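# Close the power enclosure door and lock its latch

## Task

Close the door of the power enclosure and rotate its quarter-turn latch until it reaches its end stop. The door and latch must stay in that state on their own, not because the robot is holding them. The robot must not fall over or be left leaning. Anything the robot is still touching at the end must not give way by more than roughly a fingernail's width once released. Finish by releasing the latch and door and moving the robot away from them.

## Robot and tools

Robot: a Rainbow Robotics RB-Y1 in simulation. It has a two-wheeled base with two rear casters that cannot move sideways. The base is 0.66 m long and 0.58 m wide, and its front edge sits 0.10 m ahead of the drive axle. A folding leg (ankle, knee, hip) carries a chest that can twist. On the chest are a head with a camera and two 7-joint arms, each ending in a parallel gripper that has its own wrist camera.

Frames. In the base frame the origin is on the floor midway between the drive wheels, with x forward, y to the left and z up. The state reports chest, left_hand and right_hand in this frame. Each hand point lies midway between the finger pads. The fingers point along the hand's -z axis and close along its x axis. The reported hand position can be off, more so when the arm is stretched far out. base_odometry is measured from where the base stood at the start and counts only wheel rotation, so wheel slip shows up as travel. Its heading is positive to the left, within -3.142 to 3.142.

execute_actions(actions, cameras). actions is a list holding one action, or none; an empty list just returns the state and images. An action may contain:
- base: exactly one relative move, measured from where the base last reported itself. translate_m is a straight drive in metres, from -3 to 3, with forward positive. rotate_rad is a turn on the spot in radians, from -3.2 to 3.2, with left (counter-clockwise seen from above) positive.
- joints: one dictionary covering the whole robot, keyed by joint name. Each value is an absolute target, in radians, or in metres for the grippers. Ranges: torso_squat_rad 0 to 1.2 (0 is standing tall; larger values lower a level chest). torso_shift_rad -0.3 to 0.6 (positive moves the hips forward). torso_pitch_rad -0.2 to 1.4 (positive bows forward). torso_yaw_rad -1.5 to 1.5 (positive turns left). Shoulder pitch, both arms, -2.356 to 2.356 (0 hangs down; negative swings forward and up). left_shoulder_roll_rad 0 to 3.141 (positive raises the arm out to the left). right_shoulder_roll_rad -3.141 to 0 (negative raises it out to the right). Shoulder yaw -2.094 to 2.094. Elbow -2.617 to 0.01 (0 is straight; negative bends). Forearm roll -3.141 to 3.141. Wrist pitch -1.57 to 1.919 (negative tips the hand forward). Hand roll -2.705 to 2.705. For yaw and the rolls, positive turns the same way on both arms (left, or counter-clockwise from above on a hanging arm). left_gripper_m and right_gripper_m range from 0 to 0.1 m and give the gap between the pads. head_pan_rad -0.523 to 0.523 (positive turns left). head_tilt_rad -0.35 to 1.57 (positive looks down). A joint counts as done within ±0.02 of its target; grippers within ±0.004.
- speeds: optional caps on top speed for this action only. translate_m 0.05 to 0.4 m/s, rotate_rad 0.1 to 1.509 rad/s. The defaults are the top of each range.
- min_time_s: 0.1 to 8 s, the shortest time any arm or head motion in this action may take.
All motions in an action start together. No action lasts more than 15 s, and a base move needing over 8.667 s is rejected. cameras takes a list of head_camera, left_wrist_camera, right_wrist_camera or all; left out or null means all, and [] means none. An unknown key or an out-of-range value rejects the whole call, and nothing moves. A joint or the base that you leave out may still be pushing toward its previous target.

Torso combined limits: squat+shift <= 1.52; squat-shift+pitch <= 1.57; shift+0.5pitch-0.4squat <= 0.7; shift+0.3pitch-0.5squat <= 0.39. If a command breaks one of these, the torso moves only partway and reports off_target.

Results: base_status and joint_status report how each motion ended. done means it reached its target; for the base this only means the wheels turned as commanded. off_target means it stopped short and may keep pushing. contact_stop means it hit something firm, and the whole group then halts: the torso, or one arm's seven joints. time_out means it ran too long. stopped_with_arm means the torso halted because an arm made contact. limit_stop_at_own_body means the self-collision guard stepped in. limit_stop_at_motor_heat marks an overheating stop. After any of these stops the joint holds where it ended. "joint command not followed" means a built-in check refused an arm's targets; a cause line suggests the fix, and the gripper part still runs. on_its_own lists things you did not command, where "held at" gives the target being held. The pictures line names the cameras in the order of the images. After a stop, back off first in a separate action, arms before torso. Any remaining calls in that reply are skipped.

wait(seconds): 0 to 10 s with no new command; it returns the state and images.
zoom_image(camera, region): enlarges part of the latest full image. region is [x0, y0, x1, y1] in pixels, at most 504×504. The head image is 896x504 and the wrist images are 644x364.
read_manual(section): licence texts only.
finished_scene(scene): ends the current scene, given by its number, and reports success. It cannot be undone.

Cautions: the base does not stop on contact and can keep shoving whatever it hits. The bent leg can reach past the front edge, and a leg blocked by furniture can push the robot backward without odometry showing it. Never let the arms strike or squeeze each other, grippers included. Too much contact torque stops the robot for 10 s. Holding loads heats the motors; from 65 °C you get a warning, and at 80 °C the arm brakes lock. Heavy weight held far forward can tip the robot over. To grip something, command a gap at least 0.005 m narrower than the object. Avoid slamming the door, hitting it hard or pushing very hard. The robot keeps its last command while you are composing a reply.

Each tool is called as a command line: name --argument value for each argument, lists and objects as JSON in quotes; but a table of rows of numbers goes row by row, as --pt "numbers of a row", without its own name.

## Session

execute_actions --actions '[]'

Scene clock: 0.00 s.
base_odometry: x=+0.000 y=+0.000 heading=+0.000 (m, m, rad; odometry frame)
base_status: not commanded
joint_positions: torso_squat_rad=+0.350 torso_shift_rad=+0.000 torso_pitch_rad=+0.001 torso_yaw_rad=+0.000 left_shoulder_pitch_rad=+0.000 left_shoulder_roll_rad=+0.034 left_shoulder_yaw_rad=-0.038 left_elbow_rad=-0.251 left_forearm_roll_rad=-0.053 left_wrist_pitch_rad=-0.033 left_hand_roll_rad=+0.051 left_gripper_m=+0.099 right_shoulder_pitch_rad=-0.002 right_shoulder_roll_rad=-0.012 right_shoulder_yaw_rad=-0.019 right_elbow_rad=-0.282 right_forearm_roll_rad=+0.012 right_wrist_pitch_rad=+0.030 right_hand_roll_rad=+0.019 right_gripper_m=+0.100 head_pan_rad=+0.000 head_tilt_rad=+0.401
joint_status: not commanded
chest: x=-0.2281 y=-0.0007 z=+1.2476 quat_wxyz=(+1.000, +0.001, +0.000, +0.000) (m; base frame)
left_hand: x=-0.0997 y=+0.2406 z=+0.5750 quat_wxyz=(+0.990, +0.014, -0.141, -0.023) (m; base frame)
right_hand: x=-0.0974 y=-0.2319 z=+0.5738 quat_wxyz=(+0.992, -0.009, -0.126, +0.007) (m; base frame)
pictures: head_camera, left_wrist_camera, right_wrist_camera
Images, in order (width x height): head_camera 896x504, left_wrist_camera 644x364, right_wrist_camera 644x364.

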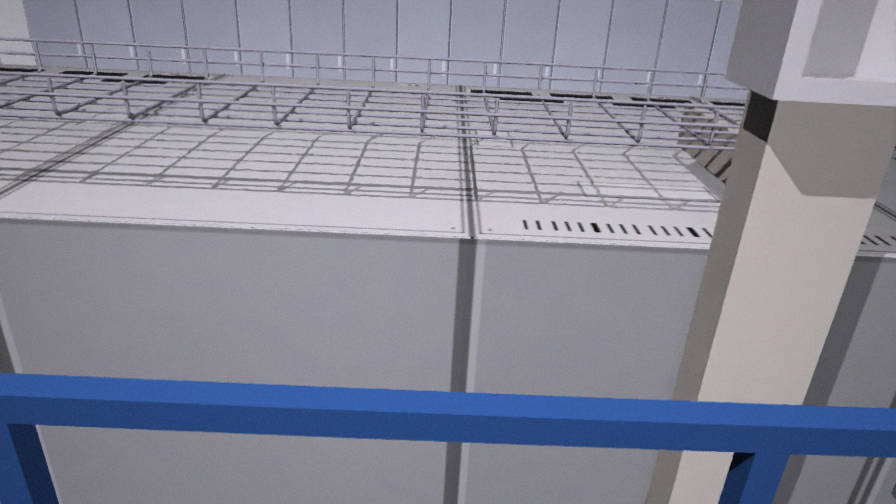

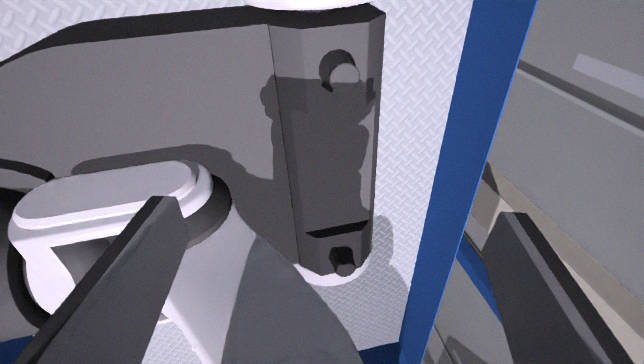

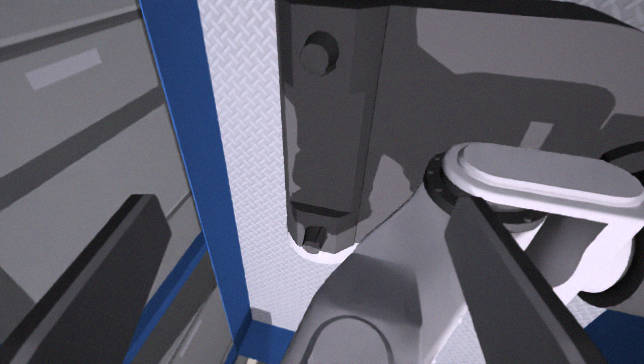

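The enclosure is on the right now. Look at it.

execute_actions --actions '[{"joints":{"head_pan_rad":-0.5,"head_tilt_rad":0.0}}]' --cameras '["head_camera"]'

Scene clock: 4.87 s.
base_odometry: x=+0.000 y=+0.000 heading=+0.000 (m, m, rad; odometry frame)
base_status: not commanded
joint_positions: torso_squat_rad=+0.350 torso_shift_rad=+0.000 torso_pitch_rad=+0.001 torso_yaw_rad=+0.000 left_shoulder_pitch_rad=+0.000 left_shoulder_roll_rad=+0.034 left_shoulder_yaw_rad=-0.038 left_elbow_rad=-0.251 left_forearm_roll_rad=-0.053 left_wrist_pitch_rad=-0.033 left_hand_roll_rad=+0.051 left_gripper_m=+0.099 right_shoulder_pitch_rad=-0.002 right_shoulder_roll_rad=-0.012 right_shoulder_yaw_rad=-0.019 right_elbow_rad=-0.282 right_forearm_roll_rad=+0.012 right_wrist_pitch_rad=+0.030 right_hand_roll_rad=+0.019 right_gripper_m=+0.100 head_pan_rad=-0.500 head_tilt_rad=+0.000
joint_status: all done
chest: x=-0.2281 y=-0.0007 z=+1.2476 quat_wxyz=(+1.000, +0.001, +0.000, +0.000) (m; base frame)
left_hand: x=-0.0997 y=+0.2406 z=+0.5750 quat_wxyz=(+0.990, +0.014, -0.141, -0.023) (m; base frame)
right_hand: x=-0.0974 y=-0.2319 z=+0.5738 quat_wxyz=(+0.992, -0.009, -0.126, +0.007) (m; base frame)
pictures: head_camera
Images, in order (width x height): head_camera 896x504.

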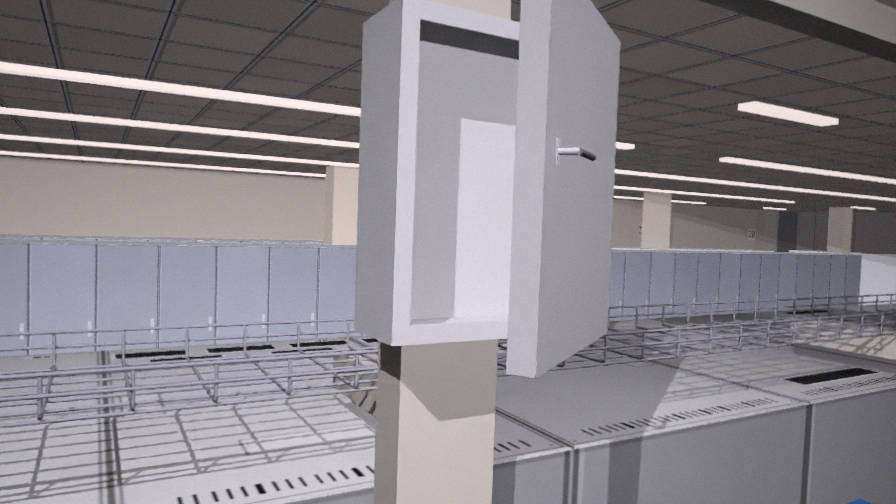

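execute_actions --actions '[{"base":{"rotate_rad":-0.062},"joints":{"torso_squat_rad":0.1,"right_shoulder_pitch_rad":-1.398,"right_shoulder_roll_rad":-0.614,"right_shoulder_yaw_rad":-0.382,"right_elbow_rad":-1.813,"right_forearm_roll_rad":-0.31,"right_wrist_pitch_rad":1.74,"right_hand_roll_rad":0,"right_gripper_m":0,"head_pan_rad":-0.4,"head_tilt_rad":0.05}}]'

Scene clock: 84.30 s.
TORQUE FAULT: right_elbow_rad reached its load limit. The robot stopped for 10 seconds, dropped its targets and accepts commands again. The stop added 9.1 s to the call and to motion_time.
base_odometry: x=+0.000 y=+0.000 heading=-0.062 (m, m, rad; odometry frame)
base_status: done
joint_positions: torso_squat_rad=+0.223 torso_shift_rad=-0.001 torso_pitch_rad=+0.001 torso_yaw_rad=-0.001 left_shoulder_pitch_rad=+0.000 left_shoulder_roll_rad=+0.034 left_shoulder_yaw_rad=-0.038 left_elbow_rad=-0.251 left_forearm_roll_rad=-0.053 left_wrist_pitch_rad=-0.033 left_hand_roll_rad=+0.051 left_gripper_m=+0.099 right_shoulder_pitch_rad=-0.460 right_shoulder_roll_rad=-0.222 right_shoulder_yaw_rad=-0.148 right_elbow_rad=-0.756 right_forearm_roll_rad=-0.103 right_wrist_pitch_rad=+0.625 right_hand_roll_rad=+0.012 right_gripper_m=+0.040 head_pan_rad=-0.400 head_tilt_rad=+0.050
joint_status: torso_squat_rad contact_stop (moved -0.127 of -0.250); right_shoulder_pitch_rad torque_fault (moved -0.458 of -1.396); right_shoulder_roll_rad torque_fault (moved -0.210 of -0.602); right_shoulder_yaw_rad torque_fault (moved -0.129 of -0.363); right_elbow_rad torque_fault (moved -0.475 of -1.531); right_forearm_roll_rad torque_fault (moved -0.115 of -0.322); right_wrist_pitch_rad torque_fault (moved +0.595 of +1.710); right_gripper_m torque_fault (moved -0.060 of -0.100); the others done
on_its_own: torso_squat_rad is held at +0.223, not at your +0.100, since a contact_stop; right_shoulder_pitch_rad is held at -0.465, not at your -1.398, since a torque_fault; right_shoulder_roll_rad is held at -0.223, not at your -0.614, since a torque_fault; right_shoulder_yaw_rad is held at -0.148, not at your -0.382, since a torque_fault; right_elbow_rad is held at -0.760, not at your -1.813, since a torque_fault; right_forearm_roll_rad is held at -0.103, not at your -0.310, since a torque_fault; right_wrist_pitch_rad is held at +0.623, not at your +1.740, since a torque_fault; right_gripper_m is held at +0.042, not at your +0.000, since a torque_fault
chest: x=-0.2283 y=-0.0007 z=+1.2726 quat_wxyz=(+1.000, +0.001, +0.000, +0.000) (m; base frame)
left_hand: x=-0.0999 y=+0.2405 z=+0.6000 quat_wxyz=(+0.990, +0.014, -0.140, -0.023) (m; base frame)
right_hand: x=+0.2778 y=-0.3372 z=+0.8205 quat_wxyz=(+0.953, -0.053, -0.295, -0.037) (m; base frame)
pictures: head_camera, left_wrist_camera, right_wrist_camera
Images, in order (width x height): head_camera 896x504, left_wrist_camera 644x364, right_wrist_camera 644x364.

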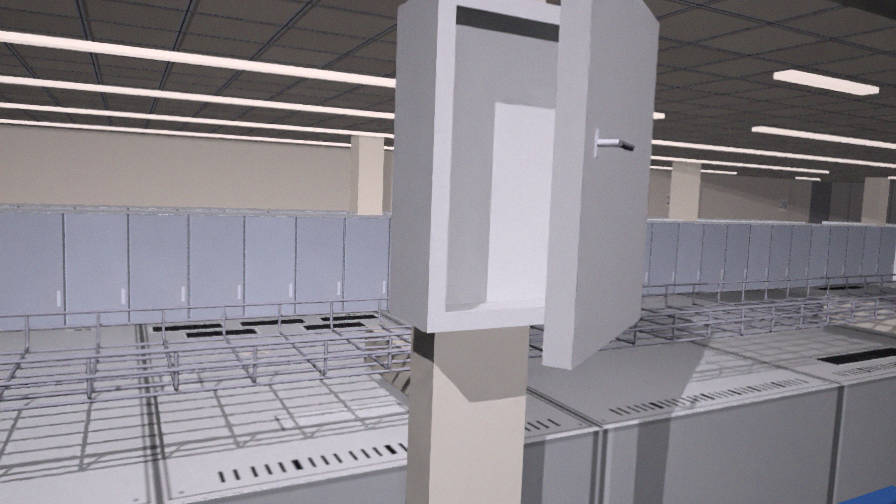

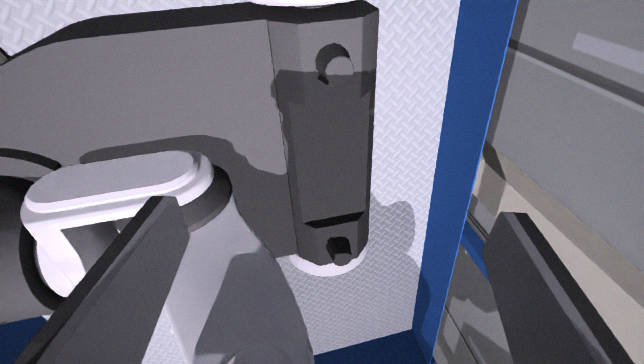

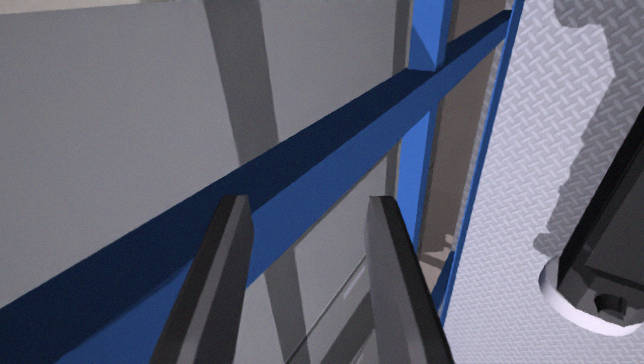

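execute_actions --actions '[{"base":{"translate_m":-0.1},"joints":{"right_wrist_pitch_rad":1.74,"right_shoulder_pitch_rad":-0.3}}]' --cameras '[]'

execute_actions --actions '[{"joints":{"right_elbow_rad":-2.1,"right_gripper_m":0,"right_shoulder_roll_rad":-0.4,"right_shoulder_yaw_rad":-0.382,"right_forearm_roll_rad":-0.31,"torso_squat_rad":0.0}}]' --cameras '[]'

execute_actions --actions '[{"joints":{"right_shoulder_pitch_rad":-1.398,"right_shoulder_roll_rad":-0.614,"right_shoulder_yaw_rad":-0.382,"right_elbow_rad":-1.813,"right_forearm_roll_rad":-0.31,"right_wrist_pitch_rad":1.74,"right_hand_roll_rad":0,"head_tilt_rad":0.2}}]'

Scene clock: 106.90 s.
base_odometry: x=-0.100 y=+0.006 heading=-0.063 (m, m, rad; odometry frame)
base_status: done
joint_positions: torso_squat_rad=+0.223 torso_shift_rad=-0.001 torso_pitch_rad=+0.001 torso_yaw_rad=+0.000 left_shoulder_pitch_rad=+0.000 left_shoulder_roll_rad=+0.034 left_shoulder_yaw_rad=-0.038 left_elbow_rad=-0.251 left_forearm_roll_rad=-0.053 left_wrist_pitch_rad=-0.033 left_hand_roll_rad=+0.051 left_gripper_m=+0.099 right_shoulder_pitch_rad=-0.300 right_shoulder_roll_rad=-0.223 right_shoulder_yaw_rad=-0.148 right_elbow_rad=-0.760 right_forearm_roll_rad=-0.103 right_wrist_pitch_rad=+1.740 right_hand_roll_rad=+0.012 right_gripper_m=+0.042 head_pan_rad=-0.400 head_tilt_rad=+0.050
joint_status: all done
on_its_own: torso_squat_rad is held at +0.223, not at your +0.100, since a contact_stop; right_shoulder_roll_rad is held at -0.223, not at your -0.614, since a torque_fault; right_shoulder_yaw_rad is held at -0.148, not at your -0.382, since a torque_fault; right_elbow_rad is held at -0.760, not at your -1.813, since a torque_fault; right_forearm_roll_rad is held at -0.103, not at your -0.310, since a torque_fault; right_gripper_m is held at +0.042, not at your +0.000, since a torque_fault
chest: x=-0.2281 y=-0.0008 z=+1.2726 quat_wxyz=(+1.000, +0.001, +0.000, +0.000) (m; base frame)
left_hand: x=-0.0999 y=+0.2405 z=+0.6000 quat_wxyz=(+0.990, +0.014, -0.140, -0.023) (m; base frame)
right_hand: x=-0.0529 y=-0.3227 z=+0.7760 quat_wxyz=(+0.942, -0.016, +0.324, -0.082) (m; base frame)
pictures: none
No camera images: the call's "cameras" was empty. Leave "cameras" out to get every camera's image.

Scene clock: 108.87 s.
base_odometry: x=-0.100 y=+0.006 heading=-0.063 (m, m, rad; odometry frame)
base_status: not commanded
joint_positions: torso_squat_rad=+0.000 torso_shift_rad=+0.000 torso_pitch_rad=+0.001 torso_yaw_rad=+0.000 left_shoulder_pitch_rad=+0.000 left_shoulder_roll_rad=+0.034 left_shoulder_yaw_rad=-0.038 left_elbow_rad=-0.251 left_forearm_roll_rad=-0.053 left_wrist_pitch_rad=-0.033 left_hand_roll_rad=+0.051 left_gripper_m=+0.099 right_shoulder_pitch_rad=-0.300 right_shoulder_roll_rad=-0.400 right_shoulder_yaw_rad=-0.382 right_elbow_rad=-2.100 right_forearm_roll_rad=-0.310 right_wrist_pitch_rad=+1.740 right_hand_roll_rad=+0.012 right_gripper_m=+0.000 head_pan_rad=-0.400 head_tilt_rad=+0.050
joint_status: all done
chest: x=-0.2280 y=-0.0008 z=+1.2899 quat_wxyz=(+1.000, +0.001, +0.001, +0.000) (m; base frame)
left_hand: x=-0.0999 y=+0.2405 z=+0.6173 quat_wxyz=(+0.990, +0.014, -0.140, -0.023) (m; base frame)
right_hand: x=+0.2120 y=-0.3866 z=+1.1552 quat_wxyz=(+0.930, -0.062, -0.360, -0.046) (m; base frame)
pictures: none
No camera images: the call's "cameras" was empty. Leave "cameras" out to get every camera's image.

Scene clock: 110.60 s.
base_odometry: x=-0.100 y=+0.006 heading=-0.063 (m, m, rad; odometry frame)
base_status: not commanded
joint_positions: torso_squat_rad=+0.000 torso_shift_rad=+0.000 torso_pitch_rad=+0.001 torso_yaw_rad=+0.000 left_shoulder_pitch_rad=+0.000 left_shoulder_roll_rad=+0.034 left_shoulder_yaw_rad=-0.038 left_elbow_rad=-0.251 left_forearm_roll_rad=-0.053 left_wrist_pitch_rad=-0.033 left_hand_roll_rad=+0.051 left_gripper_m=+0.099 right_shoulder_pitch_rad=-1.398 right_shoulder_roll_rad=-0.614 right_shoulder_yaw_rad=-0.382 right_elbow_rad=-1.813 right_forearm_roll_rad=-0.310 right_wrist_pitch_rad=+1.740 right_hand_roll_rad=+0.000 right_gripper_m=+0.000 head_pan_rad=-0.400 head_tilt_rad=+0.200
joint_status: all done
chest: x=-0.2281 y=-0.0007 z=+1.2899 quat_wxyz=(+1.000, +0.001, +0.000, +0.000) (m; base frame)
left_hand: x=-0.0999 y=+0.2405 z=+0.6173 quat_wxyz=(+0.990, +0.014, -0.140, -0.023) (m; base frame)
right_hand: x=+0.2536 y=-0.3015 z=+1.6389 quat_wxyz=(+0.708, -0.020, -0.706, +0.018) (m; base frame)
pictures: head_camera, left_wrist_camera, right_wrist_camera
Images, in order (width x height): head_camera 896x504, left_wrist_camera 644x364, right_wrist_camera 644x364.

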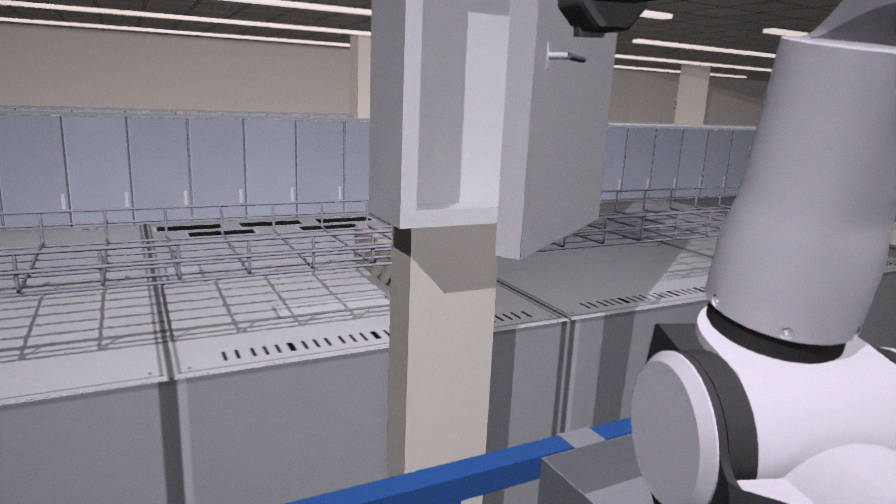

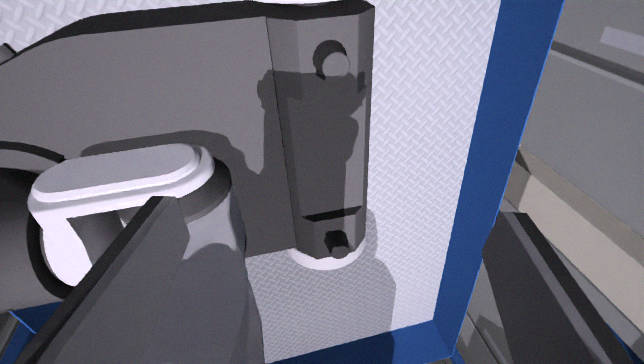

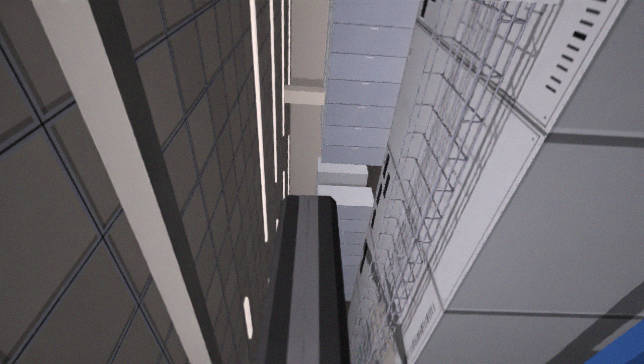

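execute_actions --actions '[{"base":{"translate_m":0.17},"joints":{"torso_yaw_rad":-0.1,"head_pan_rad":-0.4,"head_tilt_rad":0.05}}]' --cameras '["head_camera","right_wrist_camera"]'

Scene clock: 206.57 s.
base_odometry: x=+0.070 y=-0.004 heading=-0.063 (m, m, rad; odometry frame)
base_status: done
joint_positions: torso_squat_rad=+0.000 torso_shift_rad=+0.000 torso_pitch_rad=+0.001 torso_yaw_rad=-0.100 left_shoulder_pitch_rad=+0.000 left_shoulder_roll_rad=+0.034 left_shoulder_yaw_rad=-0.038 left_elbow_rad=-0.251 left_forearm_roll_rad=-0.053 left_wrist_pitch_rad=-0.033 left_hand_roll_rad=+0.051 left_gripper_m=+0.099 right_shoulder_pitch_rad=-1.398 right_shoulder_roll_rad=-0.614 right_shoulder_yaw_rad=-0.382 right_elbow_rad=-1.813 right_forearm_roll_rad=-0.310 right_wrist_pitch_rad=+1.740 right_hand_roll_rad=+0.000 right_gripper_m=+0.000 head_pan_rad=-0.400 head_tilt_rad=+0.050
joint_status: all done
chest: x=-0.2280 y=-0.0008 z=+1.2899 quat_wxyz=(+0.999, +0.000, +0.001, -0.050) (m; base frame)
left_hand: x=-0.0765 y=+0.2265 z=+0.6173 quat_wxyz=(+0.987, +0.007, -0.141, -0.072) (m; base frame)
right_hand: x=+0.2214 y=-0.3481 z=+1.6388 quat_wxyz=(+0.708, -0.055, -0.704, -0.018) (m; base frame)
pictures: head_camera, right_wrist_camera
Images, in order (width x height): head_camera 896x504, right_wrist_camera 644x364.

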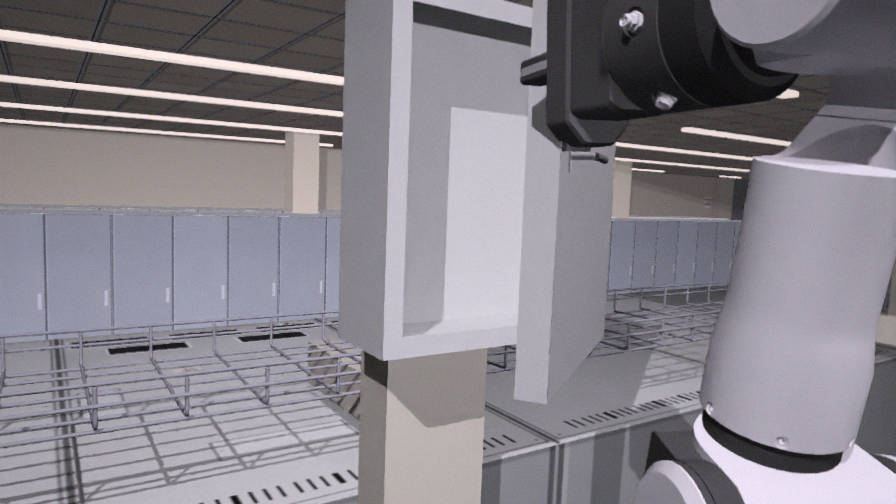

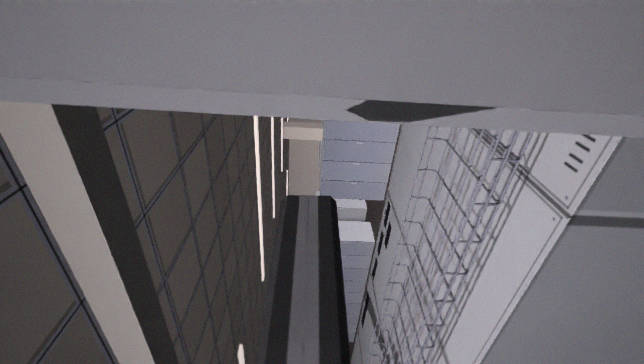

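execute_actions --actions '[{"joints":{"right_shoulder_pitch_rad":-1.314,"right_shoulder_roll_rad":-0.80,"right_shoulder_yaw_rad":-0.426,"right_elbow_rad":-1.722,"right_forearm_roll_rad":-0.51,"right_wrist_pitch_rad":1.656}}]' --cameras '["head_camera","right_wrist_camera"]'

Scene clock: 235.47 s.
base_odometry: x=+0.070 y=-0.004 heading=-0.063 (m, m, rad; odometry frame)
base_status: not commanded
joint_positions: torso_squat_rad=+0.000 torso_shift_rad=-0.001 torso_pitch_rad=+0.001 torso_yaw_rad=-0.100 left_shoulder_pitch_rad=+0.000 left_shoulder_roll_rad=+0.034 left_shoulder_yaw_rad=-0.038 left_elbow_rad=-0.251 left_forearm_roll_rad=-0.053 left_wrist_pitch_rad=-0.033 left_hand_roll_rad=+0.051 left_gripper_m=+0.099 right_shoulder_pitch_rad=-1.314 right_shoulder_roll_rad=-0.800 right_shoulder_yaw_rad=-0.426 right_elbow_rad=-1.722 right_forearm_roll_rad=-0.510 right_wrist_pitch_rad=+1.656 right_hand_roll_rad=+0.000 right_gripper_m=+0.000 head_pan_rad=-0.400 head_tilt_rad=+0.050
joint_status: all done
chest: x=-0.2281 y=-0.0008 z=+1.2899 quat_wxyz=(+0.999, +0.001, +0.000, -0.050) (m; base frame)
left_hand: x=-0.0765 y=+0.2265 z=+0.6173 quat_wxyz=(+0.987, +0.007, -0.141, -0.072) (m; base frame)
right_hand: x=+0.2143 y=-0.4079 z=+1.6373 quat_wxyz=(+0.711, -0.050, -0.701, -0.022) (m; base frame)
pictures: head_camera, right_wrist_camera
Images, in order (width x height): head_camera 896x504, right_wrist_camera 644x364.

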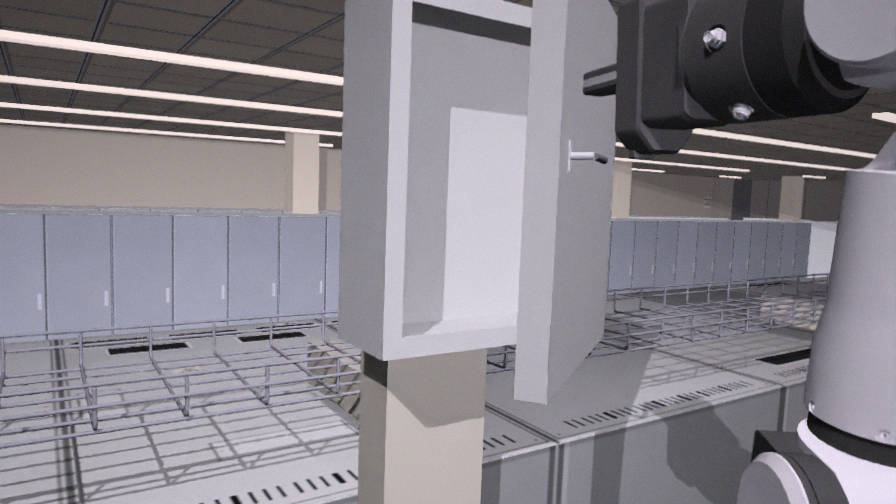

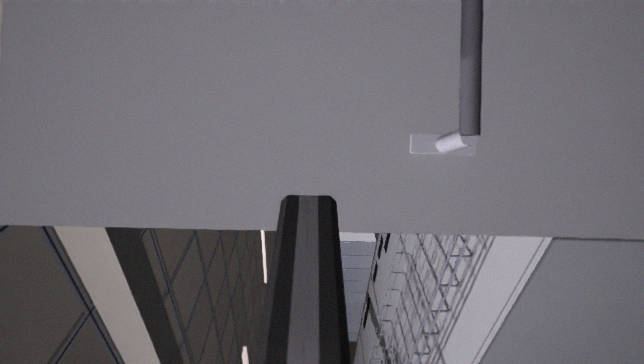

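execute_actions --actions '[{"base":{"translate_m":0.14},"speeds":{"translate_m":0.1}}]' --cameras '["head_camera","right_wrist_camera"]'

Scene clock: 245.60 s.
base_odometry: x=+0.209 y=-0.013 heading=-0.061 (m, m, rad; odometry frame)
base_status: translate_m time_out (by the wheels' count: +0.139 of +0.140)
joint_positions: torso_squat_rad=+0.000 torso_shift_rad=+0.000 torso_pitch_rad=+0.001 torso_yaw_rad=-0.100 left_shoulder_pitch_rad=+0.000 left_shoulder_roll_rad=+0.034 left_shoulder_yaw_rad=-0.038 left_elbow_rad=-0.251 left_forearm_roll_rad=-0.053 left_wrist_pitch_rad=-0.033 left_hand_roll_rad=+0.051 left_gripper_m=+0.099 right_shoulder_pitch_rad=-1.314 right_shoulder_roll_rad=-0.800 right_shoulder_yaw_rad=-0.426 right_elbow_rad=-1.722 right_forearm_roll_rad=-0.510 right_wrist_pitch_rad=+1.656 right_hand_roll_rad=+0.000 right_gripper_m=+0.000 head_pan_rad=-0.400 head_tilt_rad=+0.050
joint_status: not commanded
chest: x=-0.2281 y=-0.0008 z=+1.2899 quat_wxyz=(+0.999, +0.001, +0.000, -0.050) (m; base frame)
left_hand: x=-0.0765 y=+0.2265 z=+0.6173 quat_wxyz=(+0.987, +0.007, -0.141, -0.072) (m; base frame)
right_hand: x=+0.2144 y=-0.4080 z=+1.6372 quat_wxyz=(+0.711, -0.050, -0.701, -0.022) (m; base frame)
pictures: head_camera, right_wrist_camera
Images, in order (width x height): head_camera 896x504, right_wrist_camera 644x364.

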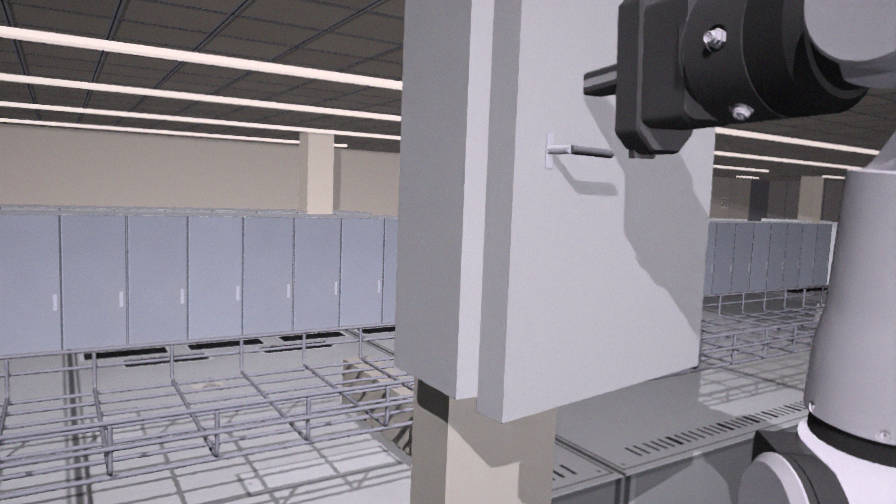

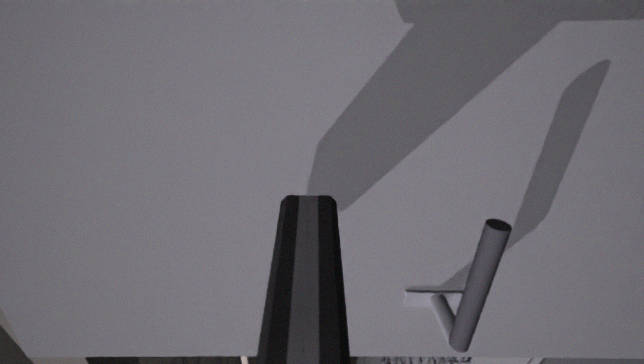

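execute_actions --actions '[{"joints":{"head_tilt_rad":1.0,"head_pan_rad":0.0}}]' --cameras '["head_camera"]'

Scene clock: 256.33 s.
base_odometry: x=+0.209 y=-0.013 heading=-0.061 (m, m, rad; odometry frame)
base_status: not commanded
joint_positions: torso_squat_rad=+0.000 torso_shift_rad=+0.000 torso_pitch_rad=+0.001 torso_yaw_rad=-0.100 left_shoulder_pitch_rad=+0.000 left_shoulder_roll_rad=+0.034 left_shoulder_yaw_rad=-0.038 left_elbow_rad=-0.251 left_forearm_roll_rad=-0.053 left_wrist_pitch_rad=-0.033 left_hand_roll_rad=+0.051 left_gripper_m=+0.099 right_shoulder_pitch_rad=-1.314 right_shoulder_roll_rad=-0.800 right_shoulder_yaw_rad=-0.426 right_elbow_rad=-1.722 right_forearm_roll_rad=-0.510 right_wrist_pitch_rad=+1.656 right_hand_roll_rad=+0.000 right_gripper_m=+0.000 head_pan_rad=+0.000 head_tilt_rad=+1.000
joint_status: all done
chest: x=-0.2281 y=-0.0008 z=+1.2899 quat_wxyz=(+0.999, +0.001, +0.000, -0.050) (m; base frame)
left_hand: x=-0.0765 y=+0.2265 z=+0.6173 quat_wxyz=(+0.987, +0.007, -0.141, -0.072) (m; base frame)
right_hand: x=+0.2144 y=-0.4080 z=+1.6372 quat_wxyz=(+0.711, -0.050, -0.701, -0.022) (m; base frame)
pictures: head_camera
Images, in order (width x height): head_camera 896x504.

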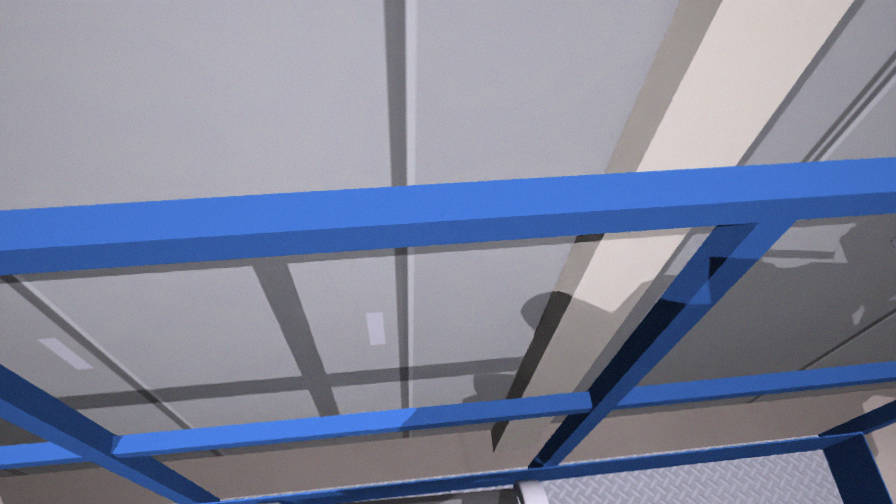

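execute_actions --actions '[{"base":{"translate_m":0.03},"speeds":{"translate_m":0.05},"joints":{"head_tilt_rad":0.1,"head_pan_rad":-0.3}}]' --cameras '["head_camera","right_wrist_camera"]'

Scene clock: 275.77 s.
base_odometry: x=+0.237 y=-0.015 heading=-0.062 (m, m, rad; odometry frame)
base_status: translate_m time_out (by the wheels' count: +0.028 of +0.030)
joint_positions: torso_squat_rad=+0.000 torso_shift_rad=+0.000 torso_pitch_rad=+0.001 torso_yaw_rad=-0.100 left_shoulder_pitch_rad=+0.000 left_shoulder_roll_rad=+0.034 left_shoulder_yaw_rad=-0.038 left_elbow_rad=-0.251 left_forearm_roll_rad=-0.053 left_wrist_pitch_rad=-0.033 left_hand_roll_rad=+0.051 left_gripper_m=+0.099 right_shoulder_pitch_rad=-1.314 right_shoulder_roll_rad=-0.800 right_shoulder_yaw_rad=-0.426 right_elbow_rad=-1.722 right_forearm_roll_rad=-0.510 right_wrist_pitch_rad=+1.656 right_hand_roll_rad=+0.000 right_gripper_m=+0.000 head_pan_rad=-0.300 head_tilt_rad=+0.100
joint_status: all done
chest: x=-0.2281 y=-0.0008 z=+1.2899 quat_wxyz=(+0.999, +0.001, +0.000, -0.050) (m; base frame)
left_hand: x=-0.0765 y=+0.2265 z=+0.6173 quat_wxyz=(+0.987, +0.007, -0.141, -0.072) (m; base frame)
right_hand: x=+0.2143 y=-0.4081 z=+1.6372 quat_wxyz=(+0.711, -0.050, -0.701, -0.022) (m; base frame)
pictures: head_camera, right_wrist_camera
Images, in order (width x height): head_camera 896x504, right_wrist_camera 644x364.

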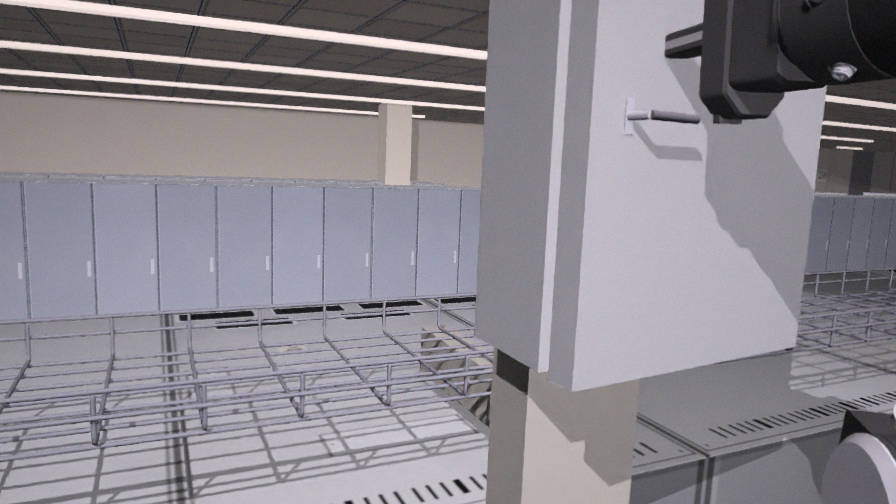

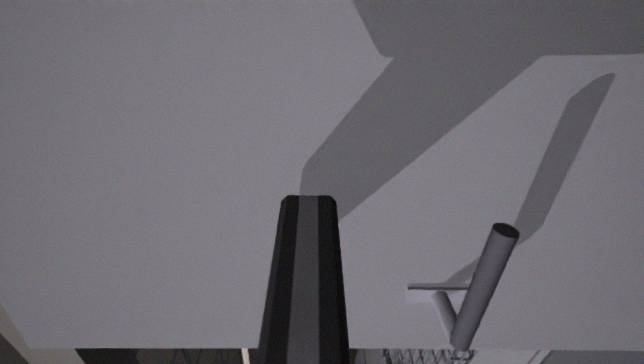

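execute_actions --actions '[{"joints":{"torso_shift_rad":0.05,"head_pan_rad":-0.4}}]' --cameras '["head_camera","right_wrist_camera"]'

Scene clock: 288.07 s.
base_odometry: x=+0.237 y=-0.015 heading=-0.062 (m, m, rad; odometry frame)
base_status: not commanded
joint_positions: torso_squat_rad=+0.001 torso_shift_rad=+0.045 torso_pitch_rad=-0.007 torso_yaw_rad=-0.102 left_shoulder_pitch_rad=+0.000 left_shoulder_roll_rad=+0.034 left_shoulder_yaw_rad=-0.038 left_elbow_rad=-0.251 left_forearm_roll_rad=-0.053 left_wrist_pitch_rad=-0.033 left_hand_roll_rad=+0.051 left_gripper_m=+0.099 right_shoulder_pitch_rad=-1.315 right_shoulder_roll_rad=-0.802 right_shoulder_yaw_rad=-0.427 right_elbow_rad=-1.723 right_forearm_roll_rad=-0.510 right_wrist_pitch_rad=+1.656 right_hand_roll_rad=+0.000 right_gripper_m=+0.000 head_pan_rad=-0.400 head_tilt_rad=+0.100
joint_status: torso_shift_rad contact_stop (moved +0.046 of +0.050); the others done
chest: x=-0.1984 y=-0.0008 z=+1.2892 quat_wxyz=(+0.999, +0.001, -0.003, -0.051) (m; base frame)
left_hand: x=-0.0413 y=+0.2262 z=+0.6177 quat_wxyz=(+0.987, +0.007, -0.145, -0.073) (m; base frame)
right_hand: x=+0.2396 y=-0.4094 z=+1.6409 quat_wxyz=(+0.707, -0.051, -0.705, -0.023) (m; base frame)
pictures: head_camera, right_wrist_camera
Images, in order (width x height): head_camera 896x504, right_wrist_camera 644x364.

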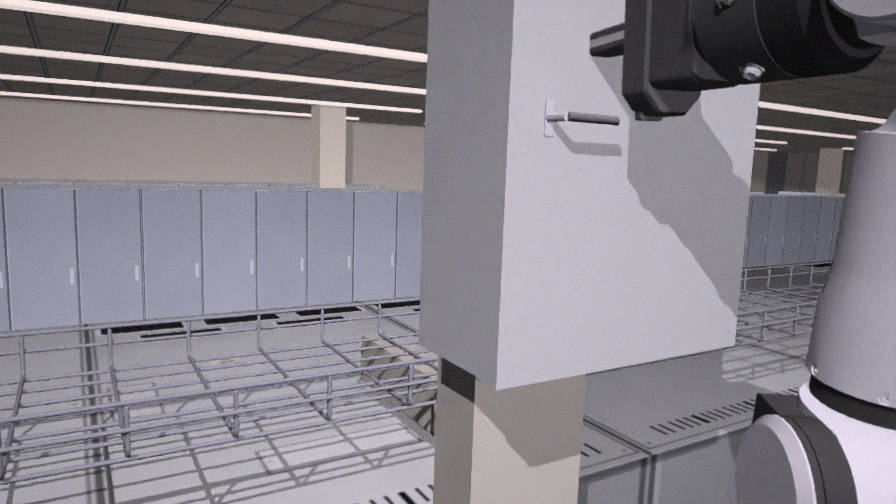

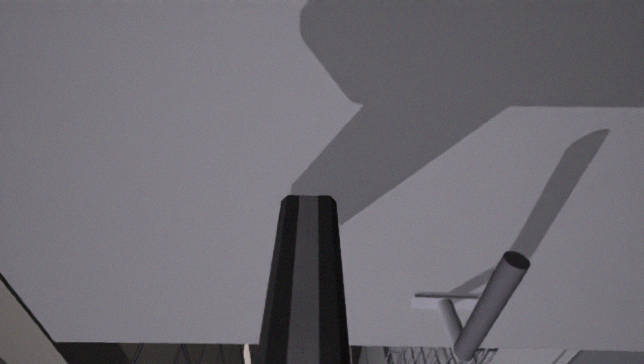

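execute_actions --actions '[{"joints":{"torso_shift_rad":0.042,"torso_squat_rad":0.40,"torso_pitch_rad":0,"torso_yaw_rad":-0.1}}]' --cameras '["head_camera","right_wrist_camera"]'

Scene clock: 296.80 s.
base_odometry: x=+0.237 y=-0.015 heading=-0.062 (m, m, rad; odometry frame)
base_status: not commanded
joint_positions: torso_squat_rad=+0.400 torso_shift_rad=+0.041 torso_pitch_rad=-0.002 torso_yaw_rad=-0.100 left_shoulder_pitch_rad=+0.000 left_shoulder_roll_rad=+0.034 left_shoulder_yaw_rad=-0.038 left_elbow_rad=-0.251 left_forearm_roll_rad=-0.053 left_wrist_pitch_rad=-0.033 left_hand_roll_rad=+0.051 left_gripper_m=+0.099 right_shoulder_pitch_rad=-1.321 right_shoulder_roll_rad=-0.805 right_shoulder_yaw_rad=-0.429 right_elbow_rad=-1.725 right_forearm_roll_rad=-0.509 right_wrist_pitch_rad=+1.651 right_hand_roll_rad=+0.000 right_gripper_m=+0.000 head_pan_rad=-0.400 head_tilt_rad=+0.100
joint_status: all done
chest: x=-0.2020 y=-0.0005 z=+1.2341 quat_wxyz=(+0.999, +0.000, -0.001, -0.050) (m; base frame)
left_hand: x=-0.0484 y=+0.2263 z=+0.5617 quat_wxyz=(+0.987, +0.007, -0.142, -0.072) (m; base frame)
right_hand: x=+0.2355 y=-0.4086 z=+1.5892 quat_wxyz=(+0.704, -0.052, -0.708, -0.023) (m; base frame)
pictures: head_camera, right_wrist_camera
Images, in order (width x height): head_camera 896x504, right_wrist_camera 644x364.

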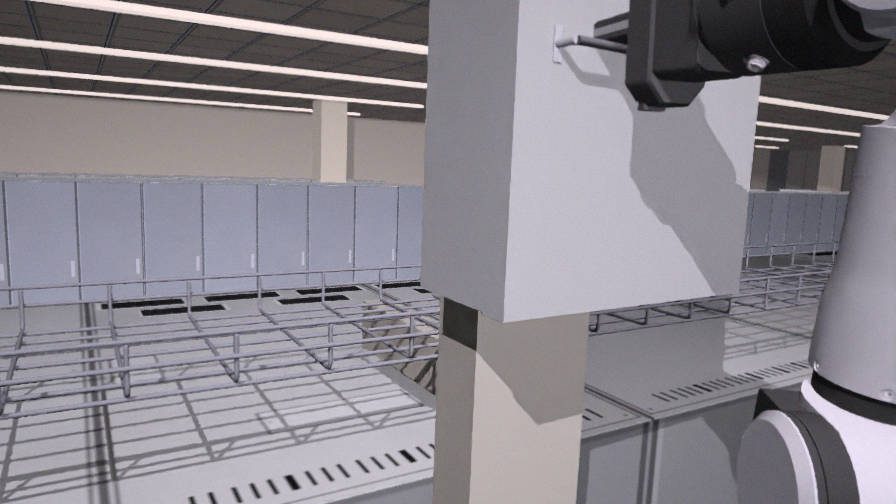

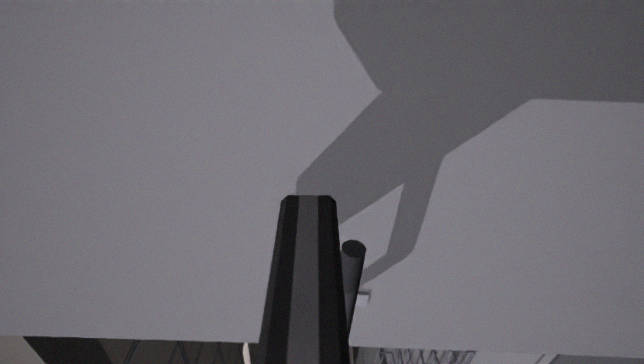

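execute_actions --actions '[{"joints":{"torso_shift_rad":0.045,"torso_squat_rad":0.47,"torso_yaw_rad":-0.093,"head_tilt_rad":-0.1}}]' --cameras '["head_camera","right_wrist_camera"]'

Scene clock: 312.63 s.
TORQUE FAULT: right_wrist_pitch_rad reached its load limit. The robot stopped for 10 seconds, dropped its targets and accepts commands again. The stop added 9.4 s to the call and to motion_time.
base_odometry: x=+0.237 y=-0.015 heading=-0.062 (m, m, rad; odometry frame)
base_status: not commanded
joint_positions: torso_squat_rad=+0.440 torso_shift_rad=+0.042 torso_pitch_rad=-0.005 torso_yaw_rad=-0.097 left_shoulder_pitch_rad=+0.000 left_shoulder_roll_rad=+0.034 left_shoulder_yaw_rad=-0.038 left_elbow_rad=-0.251 left_forearm_roll_rad=-0.053 left_wrist_pitch_rad=-0.033 left_hand_roll_rad=+0.051 left_gripper_m=+0.099 right_shoulder_pitch_rad=-1.327 right_shoulder_roll_rad=-0.809 right_shoulder_yaw_rad=-0.432 right_elbow_rad=-1.727 right_forearm_roll_rad=-0.508 right_wrist_pitch_rad=+1.648 right_hand_roll_rad=+0.000 right_gripper_m=+0.000 head_pan_rad=-0.400 head_tilt_rad=-0.103
joint_status: torso_squat_rad torque_fault (moved +0.039 of +0.070); the others done
on_its_own: torso_squat_rad is held at +0.439, not at your +0.470, since a torque_fault
chest: x=-0.2029 y=-0.0005 z=+1.2228 quat_wxyz=(+0.999, +0.000, -0.002, -0.049) (m; base frame)
left_hand: x=-0.0482 y=+0.2268 z=+0.5509 quat_wxyz=(+0.987, +0.007, -0.144, -0.071) (m; base frame)
right_hand: x=+0.2314 y=-0.4082 z=+1.5842 quat_wxyz=(+0.698, -0.052, -0.714, -0.023) (m; base frame)
pictures: head_camera, right_wrist_camera
Images, in order (width x height): head_camera 896x504, right_wrist_camera 644x364.

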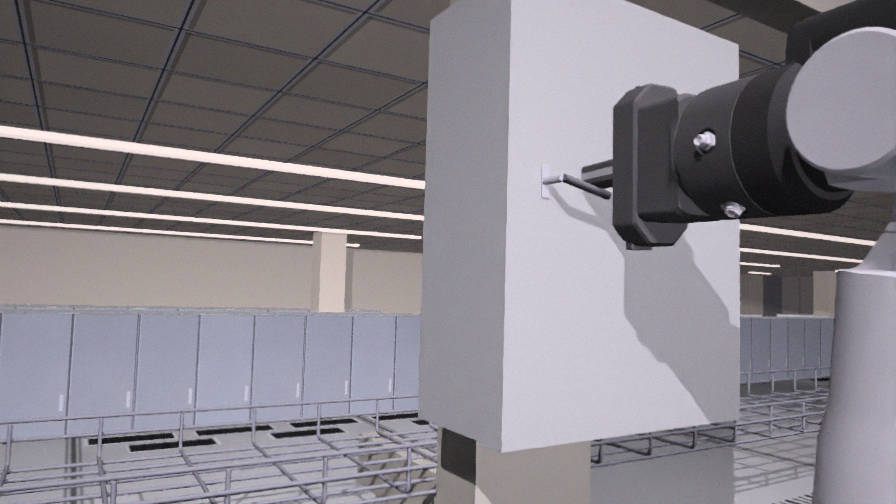

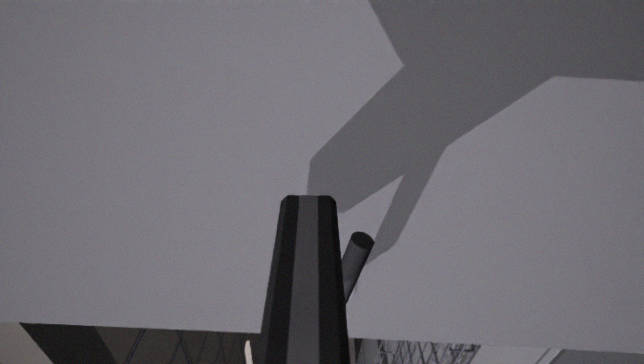

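execute_actions --actions '[{"joints":{"torso_squat_rad":0.33,"torso_shift_rad":0.038,"torso_pitch_rad":0,"torso_yaw_rad":-0.1,"right_shoulder_pitch_rad":-1.314,"right_shoulder_roll_rad":-0.80,"right_shoulder_yaw_rad":-0.426,"right_elbow_rad":-1.722,"right_forearm_roll_rad":-0.51,"right_wrist_pitch_rad":1.656}}]' --cameras '["head_camera","right_wrist_camera"]'

zoom_image --camera "head_camera" --region '[420, 60, 720, 260]'

Scene clock: 330.80 s.
TORQUE FAULT: right_wrist_pitch_rad reached its load limit. The robot stopped for 10 seconds, dropped its targets and accepts commands again. The stop added 9.5 s to the call and to motion_time.
base_odometry: x=+0.237 y=-0.015 heading=-0.062 (m, m, rad; odometry frame)
base_status: not commanded
joint_positions: torso_squat_rad=+0.438 torso_shift_rad=+0.041 torso_pitch_rad=-0.007 torso_yaw_rad=-0.098 left_shoulder_pitch_rad=+0.000 left_shoulder_roll_rad=+0.034 left_shoulder_yaw_rad=-0.038 left_elbow_rad=-0.251 left_forearm_roll_rad=-0.053 left_wrist_pitch_rad=-0.033 left_hand_roll_rad=+0.051 left_gripper_m=+0.099 right_shoulder_pitch_rad=-1.327 right_shoulder_roll_rad=-0.809 right_shoulder_yaw_rad=-0.432 right_elbow_rad=-1.727 right_forearm_roll_rad=-0.508 right_wrist_pitch_rad=+1.650 right_hand_roll_rad=+0.000 right_gripper_m=+0.000 head_pan_rad=-0.400 head_tilt_rad=-0.103
joint_status: torso_squat_rad contact_stop (moved -0.002 of -0.110); right_shoulder_pitch_rad contact_stop (moved +0.001 of +0.013); right_shoulder_roll_rad contact_stop (moved +0.000 of +0.009); right_shoulder_yaw_rad contact_stop (moved +0.000 of +0.006); right_forearm_roll_rad contact_stop (moved -0.001 of -0.002); right_wrist_pitch_rad contact_stop (moved +0.001 of +0.008); the others done
on_its_own: torso_squat_rad is held at +0.438, not at your +0.330, since a contact_stop
chest: x=-0.2044 y=-0.0006 z=+1.2233 quat_wxyz=(+0.999, +0.001, -0.004, -0.049) (m; base frame)
left_hand: x=-0.0479 y=+0.2268 z=+0.5519 quat_wxyz=(+0.987, +0.007, -0.145, -0.071) (m; base frame)
right_hand: x=+0.2293 y=-0.4084 z=+1.5849 quat_wxyz=(+0.698, -0.051, -0.714, -0.023) (m; base frame)
pictures: head_camera, right_wrist_camera
Images, in order (width x height): head_camera 896x504, right_wrist_camera 644x364.

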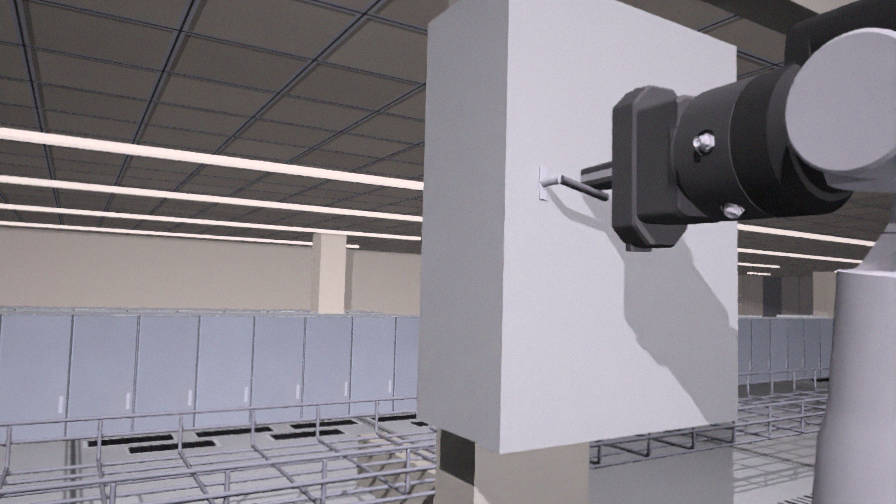

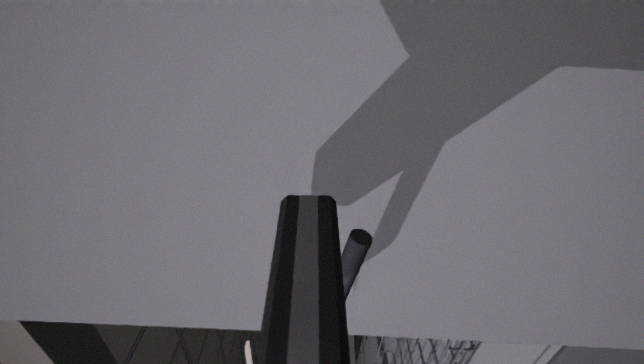

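Region (420, 60, 720, 260) of head_camera's 896x504 image, scaled by 1.680, with more detail than that image has.

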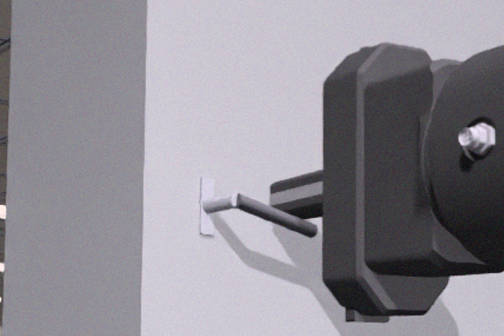

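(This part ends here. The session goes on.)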